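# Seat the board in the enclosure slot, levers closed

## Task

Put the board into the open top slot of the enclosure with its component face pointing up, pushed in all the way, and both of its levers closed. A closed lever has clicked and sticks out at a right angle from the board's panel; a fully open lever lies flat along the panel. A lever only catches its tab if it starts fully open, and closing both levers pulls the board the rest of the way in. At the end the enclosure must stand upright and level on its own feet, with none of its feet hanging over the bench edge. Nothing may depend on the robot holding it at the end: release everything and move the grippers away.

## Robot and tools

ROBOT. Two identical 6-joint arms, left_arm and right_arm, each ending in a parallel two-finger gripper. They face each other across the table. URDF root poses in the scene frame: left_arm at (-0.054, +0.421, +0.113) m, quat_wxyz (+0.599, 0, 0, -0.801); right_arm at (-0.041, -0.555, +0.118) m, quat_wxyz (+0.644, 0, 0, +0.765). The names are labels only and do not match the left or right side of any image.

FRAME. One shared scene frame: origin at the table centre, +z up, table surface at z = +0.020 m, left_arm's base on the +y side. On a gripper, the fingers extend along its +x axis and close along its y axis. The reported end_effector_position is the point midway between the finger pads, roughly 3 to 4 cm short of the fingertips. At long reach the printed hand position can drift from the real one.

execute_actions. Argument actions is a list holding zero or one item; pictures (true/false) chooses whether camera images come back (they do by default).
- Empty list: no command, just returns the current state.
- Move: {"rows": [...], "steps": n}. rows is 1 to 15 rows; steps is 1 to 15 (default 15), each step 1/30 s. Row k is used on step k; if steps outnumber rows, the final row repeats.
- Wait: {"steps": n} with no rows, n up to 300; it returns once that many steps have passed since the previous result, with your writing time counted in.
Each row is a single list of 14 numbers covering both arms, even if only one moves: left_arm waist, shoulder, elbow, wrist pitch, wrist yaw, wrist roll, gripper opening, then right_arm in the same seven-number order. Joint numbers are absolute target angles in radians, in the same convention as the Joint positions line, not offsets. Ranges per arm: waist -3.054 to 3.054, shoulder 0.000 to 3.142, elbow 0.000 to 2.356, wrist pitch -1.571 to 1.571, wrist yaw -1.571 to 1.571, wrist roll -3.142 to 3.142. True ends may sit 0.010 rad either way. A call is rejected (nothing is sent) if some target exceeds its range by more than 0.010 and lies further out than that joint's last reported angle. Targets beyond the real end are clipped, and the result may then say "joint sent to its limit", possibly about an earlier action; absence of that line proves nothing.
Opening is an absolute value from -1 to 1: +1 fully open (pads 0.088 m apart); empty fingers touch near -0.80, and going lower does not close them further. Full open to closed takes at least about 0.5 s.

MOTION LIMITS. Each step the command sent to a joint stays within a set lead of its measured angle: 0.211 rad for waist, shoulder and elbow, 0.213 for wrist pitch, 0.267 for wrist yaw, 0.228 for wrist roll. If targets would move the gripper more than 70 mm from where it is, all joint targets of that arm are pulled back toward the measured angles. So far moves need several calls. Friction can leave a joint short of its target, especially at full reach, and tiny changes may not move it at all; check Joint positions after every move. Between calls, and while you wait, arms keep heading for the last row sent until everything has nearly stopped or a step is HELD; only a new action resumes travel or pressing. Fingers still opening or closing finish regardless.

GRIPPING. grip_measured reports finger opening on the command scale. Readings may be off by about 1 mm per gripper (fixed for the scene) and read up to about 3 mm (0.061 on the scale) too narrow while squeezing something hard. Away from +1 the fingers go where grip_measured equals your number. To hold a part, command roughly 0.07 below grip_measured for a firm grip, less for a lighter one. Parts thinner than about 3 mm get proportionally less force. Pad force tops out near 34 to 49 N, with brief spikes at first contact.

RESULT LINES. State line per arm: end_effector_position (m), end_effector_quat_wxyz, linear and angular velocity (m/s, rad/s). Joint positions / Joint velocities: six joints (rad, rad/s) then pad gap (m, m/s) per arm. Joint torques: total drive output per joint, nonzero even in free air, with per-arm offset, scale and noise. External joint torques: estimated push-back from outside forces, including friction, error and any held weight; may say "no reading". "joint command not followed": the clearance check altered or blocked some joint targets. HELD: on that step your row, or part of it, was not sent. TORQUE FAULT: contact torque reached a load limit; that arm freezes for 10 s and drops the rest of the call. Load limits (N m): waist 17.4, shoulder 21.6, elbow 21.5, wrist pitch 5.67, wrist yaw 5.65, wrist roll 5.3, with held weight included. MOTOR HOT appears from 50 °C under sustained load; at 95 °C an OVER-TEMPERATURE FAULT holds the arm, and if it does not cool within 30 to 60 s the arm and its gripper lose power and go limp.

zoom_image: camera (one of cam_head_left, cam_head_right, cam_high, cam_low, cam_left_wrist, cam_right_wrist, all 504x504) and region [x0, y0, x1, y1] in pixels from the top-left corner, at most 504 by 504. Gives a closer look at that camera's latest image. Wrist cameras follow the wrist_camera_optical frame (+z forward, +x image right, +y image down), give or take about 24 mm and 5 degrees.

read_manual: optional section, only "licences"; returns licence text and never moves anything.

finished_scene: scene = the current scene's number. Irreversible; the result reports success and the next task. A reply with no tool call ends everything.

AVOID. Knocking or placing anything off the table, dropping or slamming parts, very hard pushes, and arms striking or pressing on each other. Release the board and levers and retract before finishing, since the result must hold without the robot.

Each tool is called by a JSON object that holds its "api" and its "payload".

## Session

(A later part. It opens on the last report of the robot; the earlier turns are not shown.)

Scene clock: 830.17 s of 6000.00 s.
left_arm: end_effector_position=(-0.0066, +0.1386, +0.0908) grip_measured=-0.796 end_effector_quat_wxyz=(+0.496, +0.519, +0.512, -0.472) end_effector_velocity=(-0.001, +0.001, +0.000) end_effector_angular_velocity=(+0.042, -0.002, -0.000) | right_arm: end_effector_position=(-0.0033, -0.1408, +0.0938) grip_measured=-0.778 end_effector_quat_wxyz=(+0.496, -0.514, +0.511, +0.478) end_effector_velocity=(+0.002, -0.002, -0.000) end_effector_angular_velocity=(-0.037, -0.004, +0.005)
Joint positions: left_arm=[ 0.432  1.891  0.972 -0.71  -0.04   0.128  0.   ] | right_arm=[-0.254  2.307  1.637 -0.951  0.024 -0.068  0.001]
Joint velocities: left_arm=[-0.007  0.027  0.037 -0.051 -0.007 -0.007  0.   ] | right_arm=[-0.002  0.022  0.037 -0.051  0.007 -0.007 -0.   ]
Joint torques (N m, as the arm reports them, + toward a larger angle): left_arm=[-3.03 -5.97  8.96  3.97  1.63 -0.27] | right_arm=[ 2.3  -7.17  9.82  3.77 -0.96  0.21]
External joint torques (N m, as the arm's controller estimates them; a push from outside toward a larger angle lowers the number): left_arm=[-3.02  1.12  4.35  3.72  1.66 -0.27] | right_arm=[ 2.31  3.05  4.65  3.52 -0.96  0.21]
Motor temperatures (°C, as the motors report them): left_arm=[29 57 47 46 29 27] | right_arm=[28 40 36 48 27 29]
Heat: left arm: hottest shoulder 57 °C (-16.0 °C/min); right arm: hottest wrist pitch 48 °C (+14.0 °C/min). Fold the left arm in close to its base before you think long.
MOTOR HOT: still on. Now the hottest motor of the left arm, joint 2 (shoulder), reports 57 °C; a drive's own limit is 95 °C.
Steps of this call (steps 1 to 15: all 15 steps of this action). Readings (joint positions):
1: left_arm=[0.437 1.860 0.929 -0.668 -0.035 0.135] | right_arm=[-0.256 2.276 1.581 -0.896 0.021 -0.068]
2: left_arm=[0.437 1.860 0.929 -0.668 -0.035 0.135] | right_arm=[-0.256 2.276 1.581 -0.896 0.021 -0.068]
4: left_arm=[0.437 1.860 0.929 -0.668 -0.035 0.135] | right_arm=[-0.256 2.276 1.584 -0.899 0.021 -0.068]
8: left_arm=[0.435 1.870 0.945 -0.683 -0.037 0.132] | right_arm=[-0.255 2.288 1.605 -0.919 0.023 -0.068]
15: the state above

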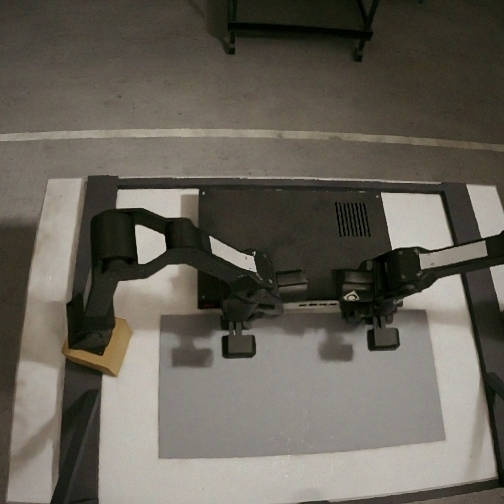

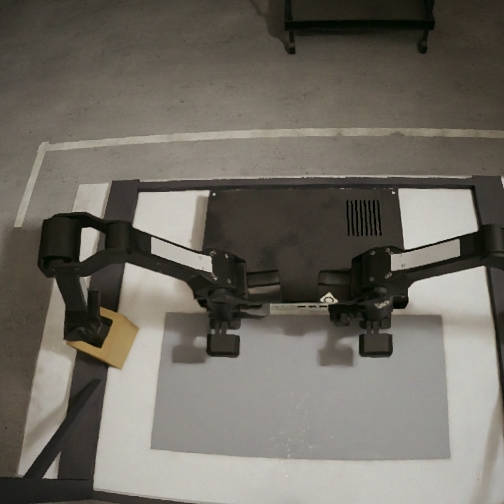

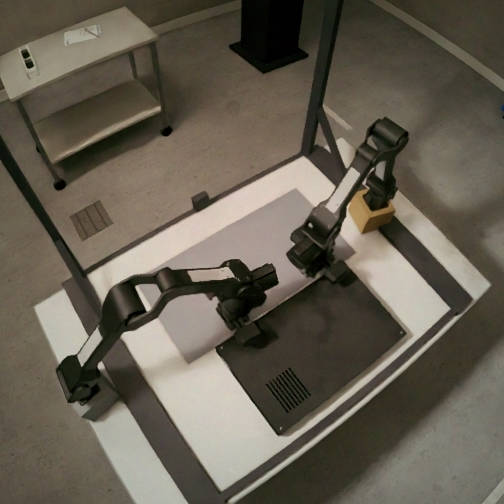

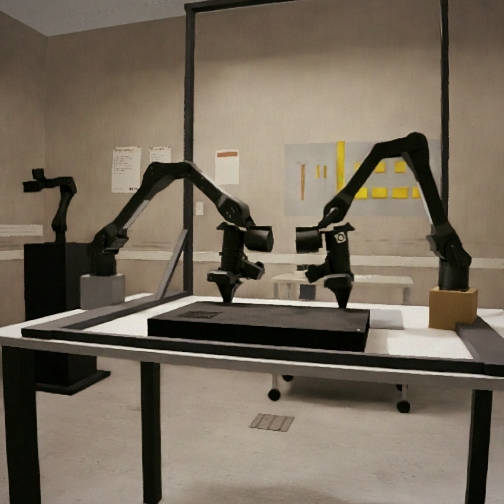

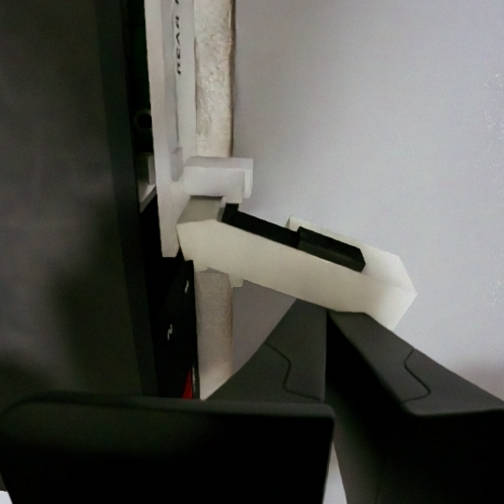

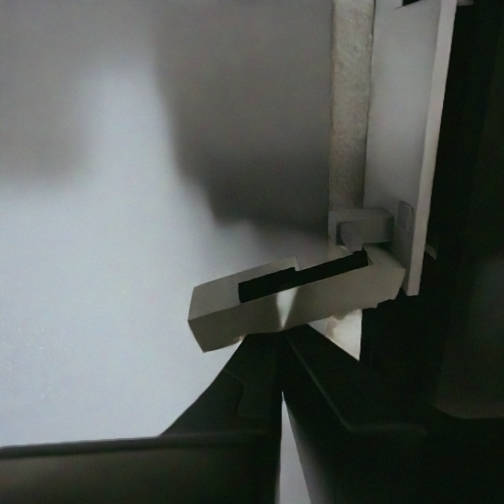

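Didn't slide; back off further.

{"api": "execute_actions", "payload": {"actions": [{"rows":[[0.44,1.87,0.96,-0.65,0,0.15,-0.8,-0.25,2.30,1.62,-0.88,0,-0.075,-1],[0.445,1.84,0.91,-0.64,0,0.15,-0.8,-0.255,2.26,1.553,-0.86,0,-0.075,-1],[0.445,1.81,0.865,-0.63,0,0.15,-0.8,-0.255,2.23,1.502,-0.843,0,-0.075,-1],[0.445,1.79,0.835,-0.625,0,0.15,-0.8,-0.255,2.21,1.468,-0.832,0,-0.075,-1],[0.445,1.79,0.835,-0.625,0,0.15,-0.8,-0.255,2.21,1.468,-0.832,0,-0.075,-1],[0.445,1.79,0.835,-0.625,0,0.15,-0.8,-0.255,2.21,1.468,-0.832,0,-0.075,-1],[0.44,1.79,0.835,-0.625,0,0.15,-0.8,-0.245,2.21,1.468,-0.832,0,-0.07,-1],[0.435,1.79,0.835,-0.625,0,0.15,-0.8,-0.236,2.21,1.468,-0.832,0,-0.065,-1]],"steps":15}], "pictures": false}}

{"api": "execute_actions", "payload": {"actions": [{"rows":[[0.433,1.80,0.85,-0.628,0,0.145,-0.8,-0.236,2.22,1.485,-0.837,0,-0.065,-1],[0.431,1.81,0.865,-0.63,0,0.145,-0.8,-0.235,2.23,1.502,-0.843,0,-0.065,-1],[0.429,1.82,0.88,-0.634,0,0.14,-0.8,-0.235,2.24,1.519,-0.848,0,-0.065,-1],[0.427,1.83,0.895,-0.637,0,0.14,-0.8,-0.234,2.25,1.536,-0.854,0,-0.065,-1],[0.425,1.84,0.91,-0.64,0,0.14,-0.8,-0.234,2.26,1.553,-0.86,0,-0.065,-1],[0.423,1.85,0.93,-0.644,0,0.135,-0.8,-0.233,2.275,1.58,-0.868,0,-0.065,-1],[0.421,1.862,0.948,-0.648,0,0.135,-0.8,-0.232,2.29,1.604,-0.876,0,-0.065,-1]],"steps":15}]}}

Scene clock: 842.97 s of 6000.00 s.
left_arm: end_effector_position=(-0.0133, +0.1558, +0.0902) grip_measured=-0.796 end_effector_quat_wxyz=(+0.499, +0.501, +0.504, -0.495) end_effector_velocity=(-0.003, -0.001, +0.003) end_effector_angular_velocity=(-0.018, +0.004, +0.015) | right_arm: end_effector_position=(-0.0150, -0.1572, +0.0890) grip_measured=-0.778 end_effector_quat_wxyz=(+0.496, -0.505, +0.503, +0.497) end_effector_velocity=(-0.002, -0.002, +0.008) end_effector_angular_velocity=(+0.009, +0.022, +0.005)
Joint positions: left_arm=[ 0.438  1.8    0.847 -0.627 -0.003  0.144  0.   ] | right_arm=[-0.237  2.229  1.479 -0.836  0.002 -0.068  0.001]
Joint velocities: left_arm=[-0.007 -0.017 -0.007  0.007  0.007 -0.022  0.   ] | right_arm=[-0.002 -0.027 -0.012 -0.007 -0.022 -0.007 -0.   ]
Joint torques (N m, as the arm reports them, + toward a larger angle): left_arm=[-0.33 -8.1   2.68  0.21  0.12  0.19] | right_arm=[  0.01 -11.19   3.88   0.51  -0.08   0.07]
External joint torques (N m, as the arm's controller estimates them; a push from outside toward a larger angle lowers the number): left_arm=[-0.31 -1.68 -2.01 -0.15  0.11  0.19] | right_arm=[ 0.1  -1.46 -1.22  0.18 -0.08  0.06]
Motor temperatures (°C, as the motors report them): left_arm=[29 56 50 53 30 27] | right_arm=[29 40 37 55 27 29]
Heat: left arm: hottest shoulder 56 °C (-13.1 °C/min); right arm: hottest wrist pitch 55 °C (+18.1 °C/min). Fold the left arm in close to its base before you think long. Fold the right arm in close to its base before you think long.
MOTOR HOT: a motor of the right arm reached 50 °C. Now the hottest motor of the right arm, joint 4 (wrist pitch), reports 55 °C. The temperature limit of the motors' drives, at which the controller stops that arm, is 95 °C. To cool a motor, set the load down, stop pushing, or move to a pose that needs little force.
MOTOR HOT: still on. Now the hottest motor of the left arm, joint 2 (shoulder), reports 56 °C; a drive's own limit is 95 °C.
Steps of this call (steps 1 to 15: the robot went on to your last target; steps 16 to 90: nothing new was sent; then 9.30 s passed at rest; steps 91 to 105: all 15 steps of this action). Readings (joint positions):
91: left_arm=[0.434 1.892 0.972 -0.711 -0.039 0.128] | right_arm=[-0.255 2.309 1.637 -0.951 0.024 -0.068]
92: left_arm=[0.439 1.884 0.958 -0.698 -0.032 0.132] | right_arm=[-0.257 2.298 1.619 -0.933 0.020 -0.068]
94: left_arm=[0.447 1.846 0.909 -0.653 -0.022 0.137] | right_arm=[-0.260 2.262 1.558 -0.876 0.015 -0.068]
98: left_arm=[0.443 1.808 0.862 -0.632 -0.003 0.143] | right_arm=[-0.255 2.232 1.499 -0.843 0.003 -0.068]
105: the state above

Scene clock: 843.47 s of 6000.00 s.
left_arm: end_effector_position=(-0.0141, +0.1438, +0.0914) grip_measured=-0.796 end_effector_quat_wxyz=(+0.492, +0.507, +0.507, -0.493) end_effector_velocity=(+0.002, +0.001, +0.001) end_effector_angular_velocity=(+0.018, -0.005, -0.005) | right_arm: end_effector_position=(-0.0145, -0.1460, +0.0938) grip_measured=-0.778 end_effector_quat_wxyz=(+0.492, -0.508, +0.506, +0.494) end_effector_velocity=(-0.000, -0.004, -0.001) end_effector_angular_velocity=(-0.031, +0.009, -0.010)
Joint positions: left_arm=[ 0.428  1.848  0.917 -0.669 -0.004  0.142  0.   ] | right_arm=[-0.236  2.268  1.569 -0.899  0.002 -0.068  0.001]
Joint velocities: left_arm=[ 0.002  0.007  0.012 -0.022 -0.007  0.007  0.   ] | right_arm=[-0.002  0.012  0.017 -0.037 -0.007  0.007 -0.   ]
Joint torques (N m, as the arm reports them, + toward a larger angle): left_arm=[-0.71 -6.08  7.    1.81  0.17 -0.23] | right_arm=[ 0.26 -7.75  8.22  2.03 -0.07  0.08]
External joint torques (N m, as the arm's controller estimates them; a push from outside toward a larger angle lowers the number): left_arm=[-0.73  0.68  2.41  1.52  0.17 -0.23] | right_arm=[ 0.25  2.21  3.12  1.74 -0.06  0.08]
Motor temperatures (°C, as the motors report them): left_arm=[29 56 50 53 30 27] | right_arm=[29 40 37 55 27 29]
Heat: left arm: hottest shoulder 56 °C (-12.1 °C/min); right arm: hottest wrist pitch 55 °C (+18.2 °C/min). Fold the left arm in close to its base before you think long. Fold the right arm in close to its base before you think long.
MOTOR HOT: still on. Now the hottest motor of the left arm, joint 2 (shoulder), reports 56 °C; a drive's own limit is 95 °C.
MOTOR HOT: still on. Now the hottest motor of the right arm, joint 4 (wrist pitch), reports 55 °C; a drive's own limit is 95 °C.
Steps of this call (steps 1 to 15: all 15 steps of this action). Readings (joint positions):
1: left_arm=[0.438 1.800 0.847 -0.627 -0.003 0.144] | right_arm=[-0.237 2.229 1.479 -0.836 0.002 -0.068]
2: left_arm=[0.437 1.800 0.847 -0.627 -0.003 0.144] | right_arm=[-0.237 2.229 1.480 -0.836 0.002 -0.068]
4: left_arm=[0.435 1.804 0.857 -0.632 -0.003 0.144] | right_arm=[-0.237 2.230 1.492 -0.843 0.002 -0.068]
8: left_arm=[0.429 1.834 0.904 -0.657 -0.004 0.144] | right_arm=[-0.237 2.254 1.550 -0.881 0.002 -0.068]
15: the state above

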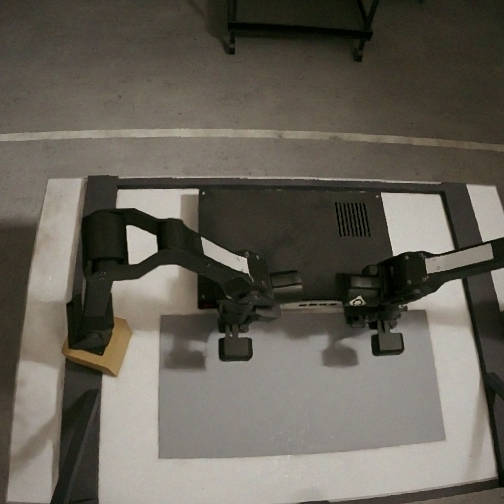

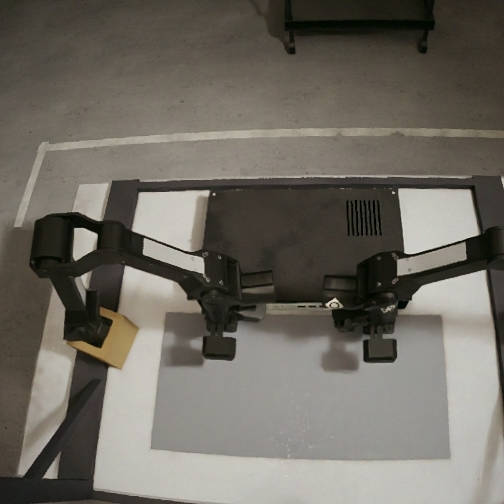

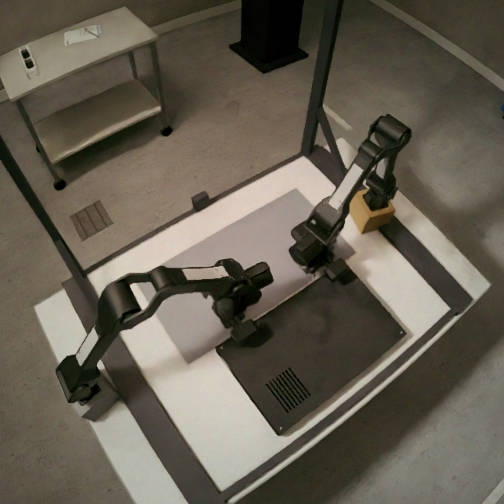

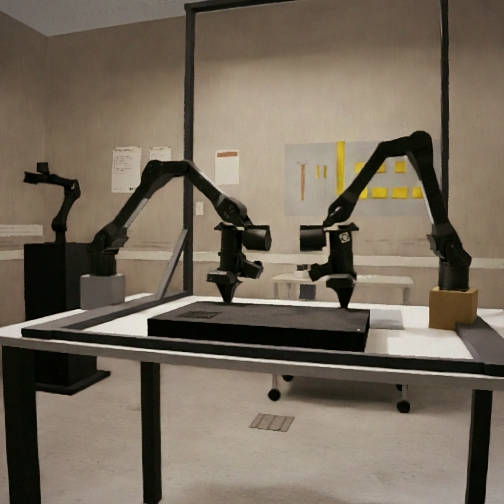

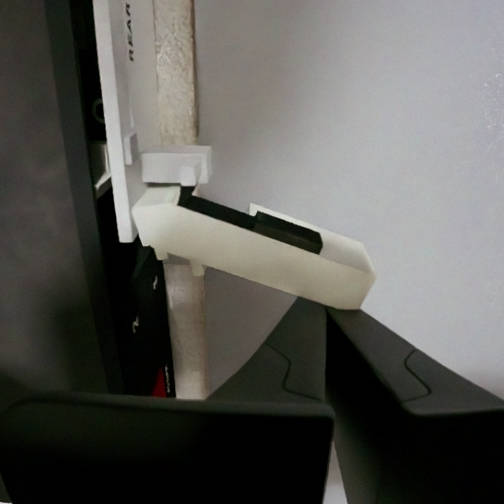

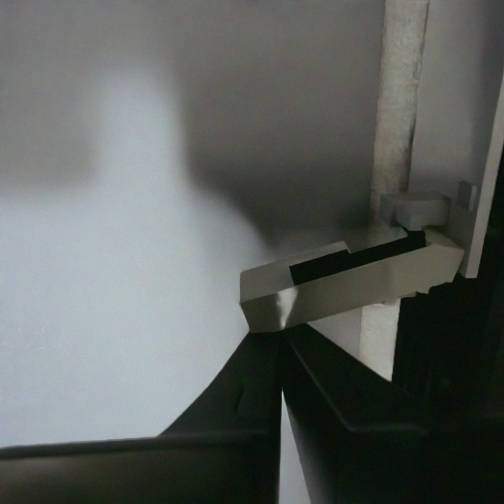

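{"api": "execute_actions", "payload": {"actions": [{"rows":[[0.42,1.872,0.963,-0.651,0,0.13,-0.8,-0.232,2.30,1.621,-0.882,0,-0.065,-1],[0.42,1.872,0.963,-0.651,0,0.13,-0.8,-0.232,2.30,1.621,-0.882,0,-0.065,-1],[0.418,1.881,0.978,-0.654,0,0.13,-0.8,-0.232,2.31,1.638,-0.887,0,-0.065,-1],[0.418,1.881,0.978,-0.654,0,0.13,-0.8,-0.232,2.31,1.638,-0.887,0,-0.065,-1],[0.416,1.89,0.993,-0.657,0,0.13,-0.8,-0.232,2.32,1.655,-0.893,0,-0.065,-1],[0.416,1.89,0.993,-0.657,0,0.13,-0.8,-0.232,2.32,1.655,-0.893,0,-0.065,-1],[0.414,1.9,1.008,-0.66,0,0.13,-0.8,-0.232,2.33,1.672,-0.898,0,-0.065,-1],[0.414,1.9,1.008,-0.66,0,0.13,-0.8,-0.232,2.33,1.672,-0.898,0,-0.065,-1],[0.412,1.91,1.024,-0.664,0,0.13,-0.8,-0.232,2.34,1.69,-0.904,0,-0.065,-1]],"steps":15}], "pictures": false}}

{"api": "execute_actions", "payload": {"actions": [{"steps":30}]}}

Scene clock: 853.03 s of 6000.00 s.
left_arm: end_effector_position=(-0.0154, +0.1292, +0.0915) grip_measured=-0.796 end_effector_quat_wxyz=(+0.490, +0.510, +0.507, -0.493) end_effector_velocity=(+0.001, -0.006, +0.003) end_effector_angular_velocity=(-0.021, -0.010, +0.005) | right_arm: end_effector_position=(-0.0150, -0.1343, +0.0941) grip_measured=-0.778 end_effector_quat_wxyz=(+0.490, -0.509, +0.507, +0.494) end_effector_velocity=(-0.003, -0.004, +0.002) end_effector_angular_velocity=(-0.025, +0.024, +0.004)
Joint positions: left_arm=[ 0.417  1.897  0.985 -0.693 -0.004  0.135  0.   ] | right_arm=[-0.234  2.313  1.649 -0.939  0.001 -0.068  0.001]
Joint velocities: left_arm=[-0.002 -0.002  0.012  0.007 -0.007 -0.007  0.   ] | right_arm=[-0.002  0.002  0.012 -0.037 -0.022 -0.007 -0.   ]
Joint torques (N m, as the arm reports them, + toward a larger angle): left_arm=[-0.47 -6.49  7.78  2.49  0.17 -0.18] | right_arm=[ 0.06 -7.61  9.02  2.88 -0.04  0.07]
External joint torques (N m, as the arm's controller estimates them; a push from outside toward a larger angle lowers the number): left_arm=[-0.52  0.99  2.67  2.11  0.18 -0.18] | right_arm=[ 0.06  2.93  3.71  2.61 -0.03  0.07]
Motor temperatures (°C, as the motors report them): left_arm=[29 55 50 51 30 27] | right_arm=[28 41 37 52 27 29]
Heat: left arm: hottest shoulder 55 °C (-10.2 °C/min); right arm: hottest wrist pitch 52 °C (+13.2 °C/min). Fold the left arm in close to its base before you think long. Fold the right arm in close to its base before you think long.
MOTOR HOT: still on. Now the hottest motor of the left arm, joint 2 (shoulder), reports 55 °C; a drive's own limit is 95 °C.
MOTOR HOT: still on. Now the hottest motor of the right arm, joint 4 (wrist pitch), reports 52 °C; a drive's own limit is 95 °C.
Steps of this call (steps 1 to 15: the robot went on to your last target; steps 16 to 90: nothing new was sent; then 6.07 s passed at rest; steps 91 to 105: all 15 steps of this action). Readings (joint positions):
91: left_arm=[0.428 1.851 0.921 -0.672 -0.004 0.140] | right_arm=[-0.236 2.271 1.573 -0.904 0.002 -0.068]
92: left_arm=[0.428 1.853 0.924 -0.675 -0.004 0.139] | right_arm=[-0.236 2.273 1.577 -0.907 0.002 -0.068]
94: left_arm=[0.427 1.861 0.932 -0.681 -0.005 0.138] | right_arm=[-0.236 2.279 1.587 -0.917 0.002 -0.068]
98: left_arm=[0.425 1.877 0.951 -0.699 -0.006 0.137] | right_arm=[-0.236 2.294 1.612 -0.938 0.002 -0.068]
105: the state above

Scene clock: 854.03 s of 6000.00 s.
left_arm: end_effector_position=(-0.0154, +0.1290, +0.0915) grip_measured=-0.796 end_effector_quat_wxyz=(+0.490, +0.509, +0.508, -0.493) end_effector_velocity=(-0.000, +0.004, +0.001) end_effector_angular_velocity=(+0.018, -0.005, +0.005) | right_arm: end_effector_position=(-0.0150, -0.1344, +0.0940) grip_measured=-0.778 end_effector_quat_wxyz=(+0.490, -0.510, +0.507, +0.493) end_effector_velocity=(-0.000, -0.000, +0.002) end_effector_angular_velocity=(-0.002, +0.008, +0.005)
Joint positions: left_arm=[ 0.417  1.898  0.987 -0.694 -0.004  0.135  0.   ] | right_arm=[-0.234  2.314  1.65  -0.94   0.001 -0.068  0.001]
Joint velocities: left_arm=[-0.002 -0.002  0.002 -0.022 -0.007 -0.007  0.   ] | right_arm=[-0.002 -0.002  0.002 -0.007 -0.007 -0.007 -0.   ]
Joint torques (N m, as the arm reports them, + toward a larger angle): left_arm=[-0.47 -6.55  7.88  2.51  0.16 -0.18] | right_arm=[ 0.05 -7.6   9.03  2.86 -0.03  0.08]
External joint torques (N m, as the arm's controller estimates them; a push from outside toward a larger angle lowers the number): left_arm=[-0.47  0.68  3.11  2.2   0.17 -0.18] | right_arm=[ 0.05  2.8   3.76  2.58 -0.02  0.08]
Motor temperatures (°C, as the motors report them): left_arm=[29 55 50 51 30 27] | right_arm=[28 41 37 52 27 29]
Heat: left arm: hottest shoulder 55 °C (-9.1 °C/min); right arm: hottest wrist pitch 52 °C (+13.2 °C/min). Fold the left arm in close to its base before you think long. Fold the right arm in close to its base before you think long.
MOTOR HOT: still on. Now the hottest motor of the left arm, joint 2 (shoulder), reports 55 °C; a drive's own limit is 95 °C.
MOTOR HOT: still on. Now the hottest motor of the right arm, joint 4 (wrist pitch), reports 52 °C; a drive's own limit is 95 °C.
Steps of this call (steps 1 to 15: the robot went on to your last target; steps 16 to 30: nothing new was sent). Readings (joint positions):
1: left_arm=[0.417 1.897 0.986 -0.693 -0.004 0.135] | right_arm=[-0.234 2.313 1.649 -0.939 0.001 -0.068]
2: left_arm=[0.417 1.898 0.986 -0.693 -0.004 0.135] | right_arm=[-0.234 2.313 1.649 -0.940 0.001 -0.068]
4: left_arm=[0.417 1.898 0.986 -0.693 -0.004 0.135] | right_arm=[-0.234 2.313 1.650 -0.940 0.001 -0.068]
8: left_arm=[0.417 1.898 0.986 -0.694 -0.004 0.135] | right_arm=[-0.234 2.314 1.650 -0.940 0.001 -0.068]
30: the state above
All arms were judged still, so your last target was given up. Only a new action makes them travel on or press farther. Fingers that are still opening or closing keep moving.

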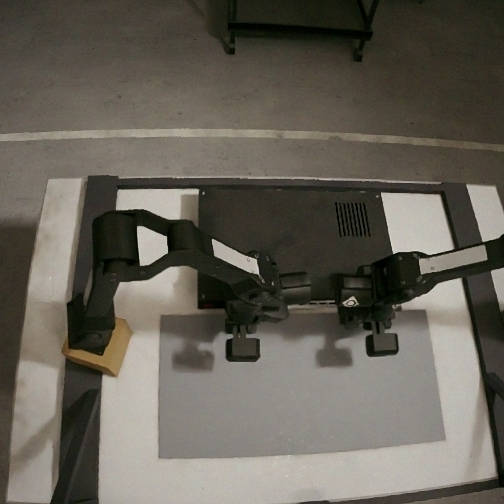

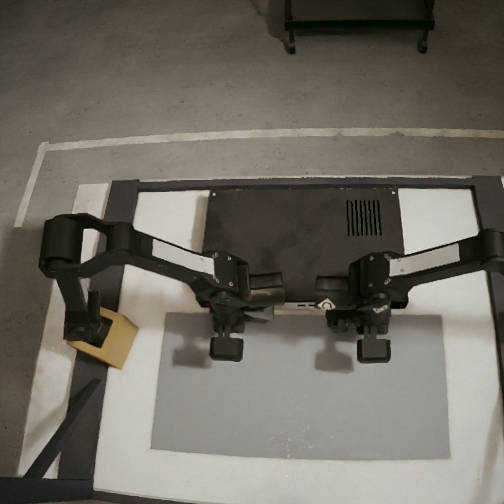

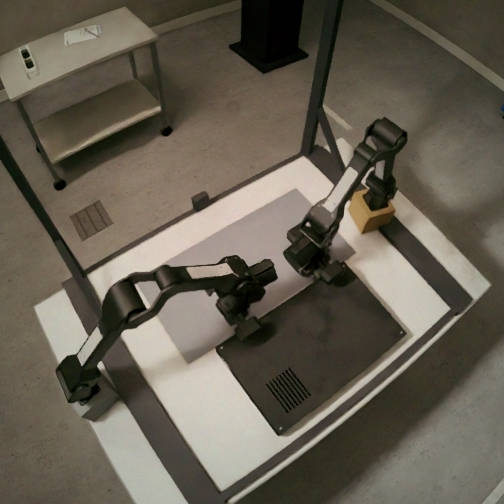

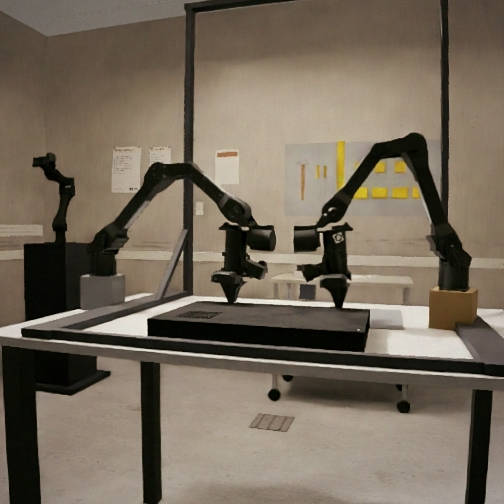

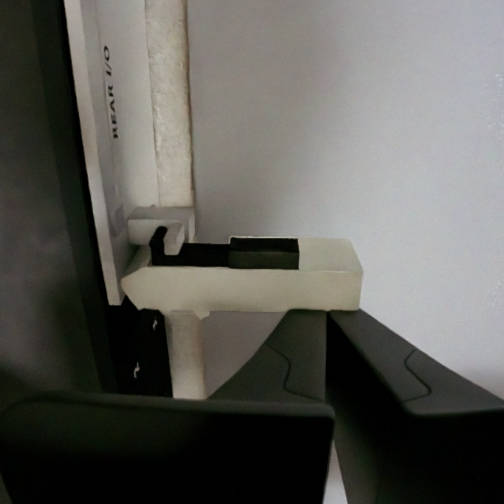

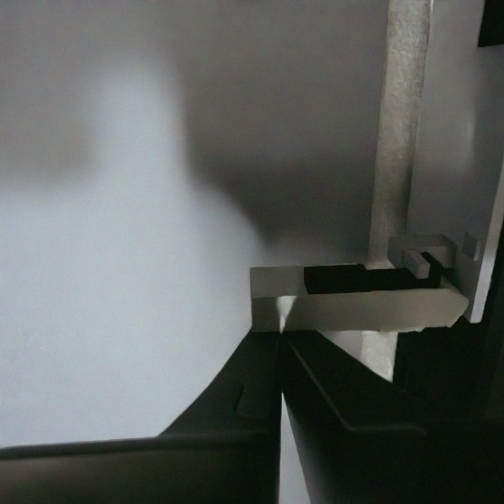

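Both shut. A little extra press, then retreat.

{"api": "execute_actions", "payload": {"actions": [{"rows":[[0.412,1.919,1.04,-0.667,0,0.13,-0.8,-0.232,2.352,1.708,-0.91,0,-0.065,-1],[0.412,1.919,1.04,-0.667,0,0.13,-0.8,-0.232,2.352,1.708,-0.91,0,-0.065,-1],[0.412,1.919,1.04,-0.667,0,0.13,-0.8,-0.232,2.352,1.708,-0.91,0,-0.065,-1],[0.412,1.919,1.04,-0.667,0,0.13,-0.8,-0.232,2.352,1.708,-0.91,0,-0.065,-1],[0.412,1.919,1.04,-0.667,0,0.13,-0.8,-0.232,2.352,1.708,-0.91,0,-0.065,-1],[0.412,1.919,1.04,-0.667,0,0.13,-0.8,-0.232,2.352,1.708,-0.91,0,-0.065,-1],[0.412,1.89,0.993,-0.657,0,0.13,-0.8,-0.232,2.32,1.655,-0.893,0,-0.065,-1],[0.412,1.86,0.948,-0.648,0,0.13,-0.8,-0.232,2.29,1.604,-0.876,0,-0.065,-1],[0.412,1.83,0.9,-0.64,0,0.13,-0.8,-0.232,2.255,1.553,-0.86,0,-0.065,-1],[0.412,1.80,0.86,-0.63,0,0.13,-0.8,-0.232,2.22,1.502,-0.85,0,-0.065,-1]],"steps":15}], "pictures": false}}

{"api": "execute_actions", "payload": {"actions": [{"rows":[[0.4,1.74,0.83,-0.65,0,0.13,-0.8,-0.22,2.13,1.42,-0.85,0,-0.065,-1],[0.39,1.68,0.8,-0.67,0,0.13,-0.8,-0.21,2.04,1.34,-0.85,0,-0.065,-1],[0.38,1.6,0.76,-0.69,0,0.13,-0.8,-0.2,1.94,1.25,-0.85,0,-0.065,-1],[0.37,1.52,0.72,-0.71,0,0.13,-0.8,-0.19,1.84,1.16,-0.84,0,-0.065,-1],[0.36,1.44,0.68,-0.73,0,0.13,-0.8,-0.18,1.74,1.07,-0.83,0,-0.065,-1],[0.35,1.36,0.64,-0.75,0,0.13,-0.8,-0.17,1.64,0.98,-0.82,0,-0.065,-1],[0.34,1.28,0.6,-0.76,0,0.13,-0.8,-0.16,1.54,0.89,-0.81,0,-0.065,-1],[0.33,1.2,0.56,-0.77,0,0.13,-0.8,-0.15,1.44,0.8,-0.8,0,-0.065,-1]],"steps":15}]}}

Scene clock: 878.60 s of 6000.00 s.
left_arm: end_effector_position=(-0.0181, +0.1450, +0.0933) grip_measured=-0.796 end_effector_quat_wxyz=(+0.500, +0.502, +0.497, -0.501) end_effector_velocity=(-0.004, +0.036, -0.010) end_effector_angular_velocity=(+0.037, -0.003, +0.005) | right_arm: end_effector_position=(-0.0159, -0.1477, +0.0943) grip_measured=-0.778 end_effector_quat_wxyz=(+0.498, -0.503, +0.499, +0.501) end_effector_velocity=(-0.002, -0.035, -0.013) end_effector_angular_velocity=(-0.041, +0.010, +0.005)
Joint positions: left_arm=[ 0.415  1.815  0.883 -0.635 -0.003  0.135  0.   ] | right_arm=[-0.233  2.243  1.527 -0.858  0.001 -0.068  0.001]
Joint velocities: left_arm=[-0.002 -0.066 -0.139  0.037 -0.007 -0.007  0.   ] | right_arm=[-0.002 -0.066 -0.173  0.066 -0.007 -0.007 -0.   ]
Joint torques (N m, as the arm reports them, + toward a larger angle): left_arm=[-0.32 -8.27  2.82  0.25  0.13 -0.18] | right_arm=[  0.07 -11.2    4.06   0.6   -0.05   0.07]
External joint torques (N m, as the arm's controller estimates them; a push from outside toward a larger angle lowers the number): left_arm=[-0.32 -1.76 -1.89 -0.14  0.14 -0.17] | right_arm=[ 0.07 -1.45 -1.04  0.22 -0.04  0.07]
Motor temperatures (°C, as the motors report them): left_arm=[29 55 51 50 29 27] | right_arm=[28 41 38 54 27 29]
Heat: left arm: hottest shoulder 55 °C (-4.1 °C/min); right arm: hottest wrist pitch 54 °C (+14.2 °C/min). Fold the left arm in close to its base before you think long. Fold the right arm in close to its base before you think long.
MOTOR HOT: still on. Now the hottest motor of the left arm, joint 2 (shoulder), reports 55 °C; a drive's own limit is 95 °C.
MOTOR HOT: still on. Now the hottest motor of the right arm, joint 4 (wrist pitch), reports 54 °C; a drive's own limit is 95 °C.
Steps of this call (steps 1 to 90: nothing new was sent; then 21.07 s passed at rest; steps 91 to 105: all 15 steps of this action). Readings (joint positions):
91: left_arm=[0.417 1.900 0.989 -0.697 -0.004 0.135] | right_arm=[-0.234 2.316 1.653 -0.943 0.001 -0.068]
92: left_arm=[0.417 1.902 0.992 -0.700 -0.004 0.135] | right_arm=[-0.234 2.318 1.658 -0.947 0.001 -0.068]
94: left_arm=[0.417 1.904 0.995 -0.703 -0.004 0.135] | right_arm=[-0.234 2.320 1.661 -0.951 0.001 -0.068]
98: left_arm=[0.417 1.900 0.986 -0.695 -0.004 0.135] | right_arm=[-0.233 2.316 1.650 -0.941 0.001 -0.068]
105: the state above

Scene clock: 879.10 s of 6000.00 s.
left_arm: end_effector_position=(-0.0444, +0.2234, +0.1513) grip_measured=-0.796 end_effector_quat_wxyz=(+0.522, +0.482, +0.430, -0.557) end_effector_velocity=(-0.003, +0.012, +0.015) end_effector_angular_velocity=(-0.114, -0.011, -0.009) | right_arm: end_effector_position=(-0.0457, -0.3028, +0.1634) grip_measured=-0.778 end_effector_quat_wxyz=(+0.502, -0.497, +0.453, +0.544) end_effector_velocity=(-0.000, -0.012, +0.123) end_effector_angular_velocity=(+0.652, +0.019, +0.006)
Joint positions: left_arm=[ 0.335  1.22   0.581 -0.764 -0.002  0.135  0.   ] | right_arm=[-0.153  1.501  0.835 -0.809  0.    -0.068  0.001]
Joint velocities: left_arm=[-0.017 -0.198 -0.076 -0.007 -0.007 -0.007  0.   ] | right_arm=[-0.002 -0.799 -0.256  0.11  -0.007 -0.007 -0.   ]
Joint torques (N m, as the arm reports them, + toward a larger angle): left_arm=[-0.36 -4.05  3.39  0.18  0.08 -0.17] | right_arm=[ 0.19 -4.63  4.33  0.97 -0.03  0.08]
External joint torques (N m, as the arm's controller estimates them; a push from outside toward a larger angle lowers the number): left_arm=[-0.35 -1.18 -2.1  -0.39  0.08 -0.17] | right_arm=[ 0.17 -0.69 -1.4   0.11 -0.01  0.07]
Motor temperatures (°C, as the motors report them): left_arm=[29 55 51 50 29 27] | right_arm=[28 41 38 53 27 29]
Heat: left arm: hottest shoulder 55 °C (-4.0 °C/min); right arm: hottest wrist pitch 53 °C (+13.1 °C/min). Fold the left arm in close to its base before you think long. Fold the right arm in close to its base before you think long.
MOTOR HOT: still on. Now the hottest motor of the left arm, joint 2 (shoulder), reports 55 °C; a drive's own limit is 95 °C.
MOTOR HOT: still on. Now the hottest motor of the right arm, joint 4 (wrist pitch), reports 53 °C; a drive's own limit is 95 °C.
Steps of this call (steps 1 to 15: all 15 steps of this action). Readings (joint positions):
1: left_arm=[0.414 1.804 0.874 -0.634 -0.003 0.135] | right_arm=[-0.233 2.228 1.507 -0.845 0.001 -0.068]
2: left_arm=[0.410 1.783 0.858 -0.639 -0.003 0.135] | right_arm=[-0.231 2.196 1.468 -0.842 0.001 -0.068]
4: left_arm=[0.396 1.692 0.805 -0.669 -0.003 0.135] | right_arm=[-0.220 2.096 1.350 -0.848 0.001 -0.068]
8: left_arm=[0.356 1.444 0.670 -0.732 -0.003 0.135] | right_arm=[-0.176 1.860 1.122 -0.822 0.001 -0.068]
15: the state above

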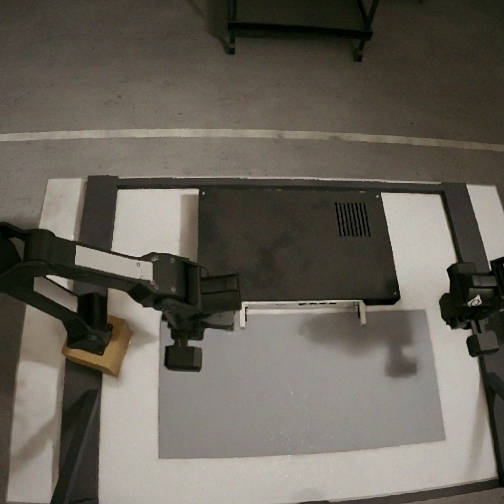

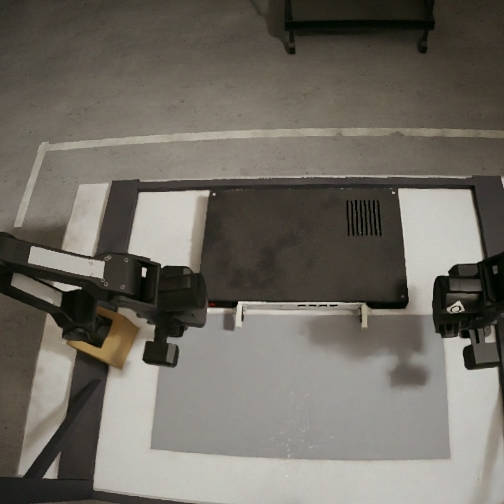

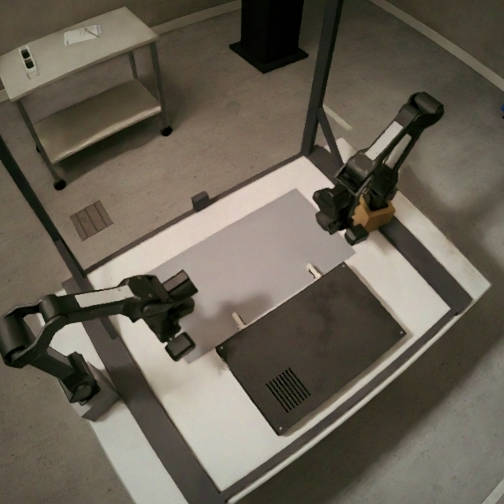

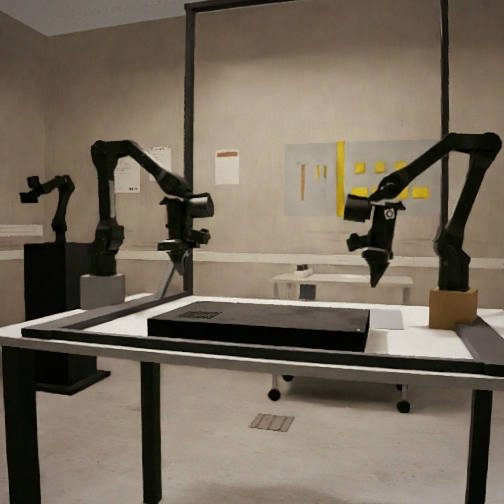

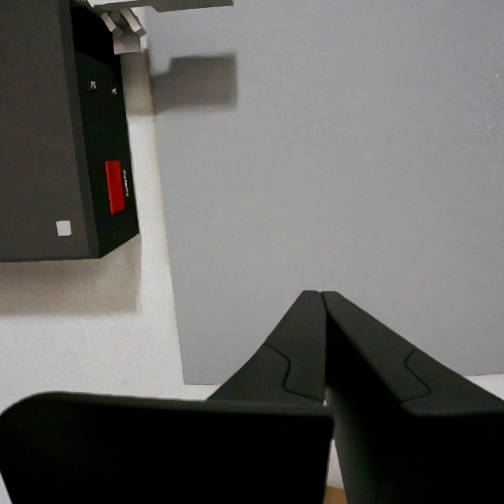

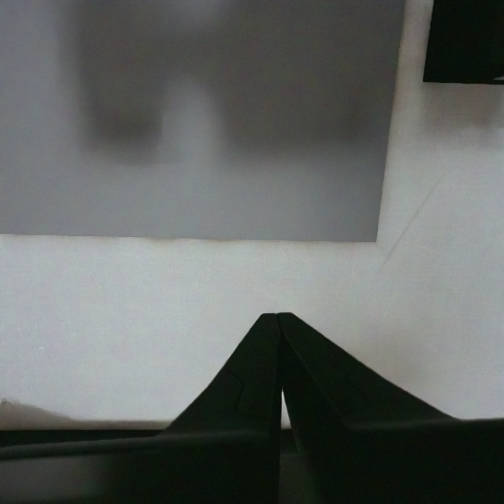

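{"api": "finished_scene", "payload": {"scene": 2}}

The scene is finished: the task was done.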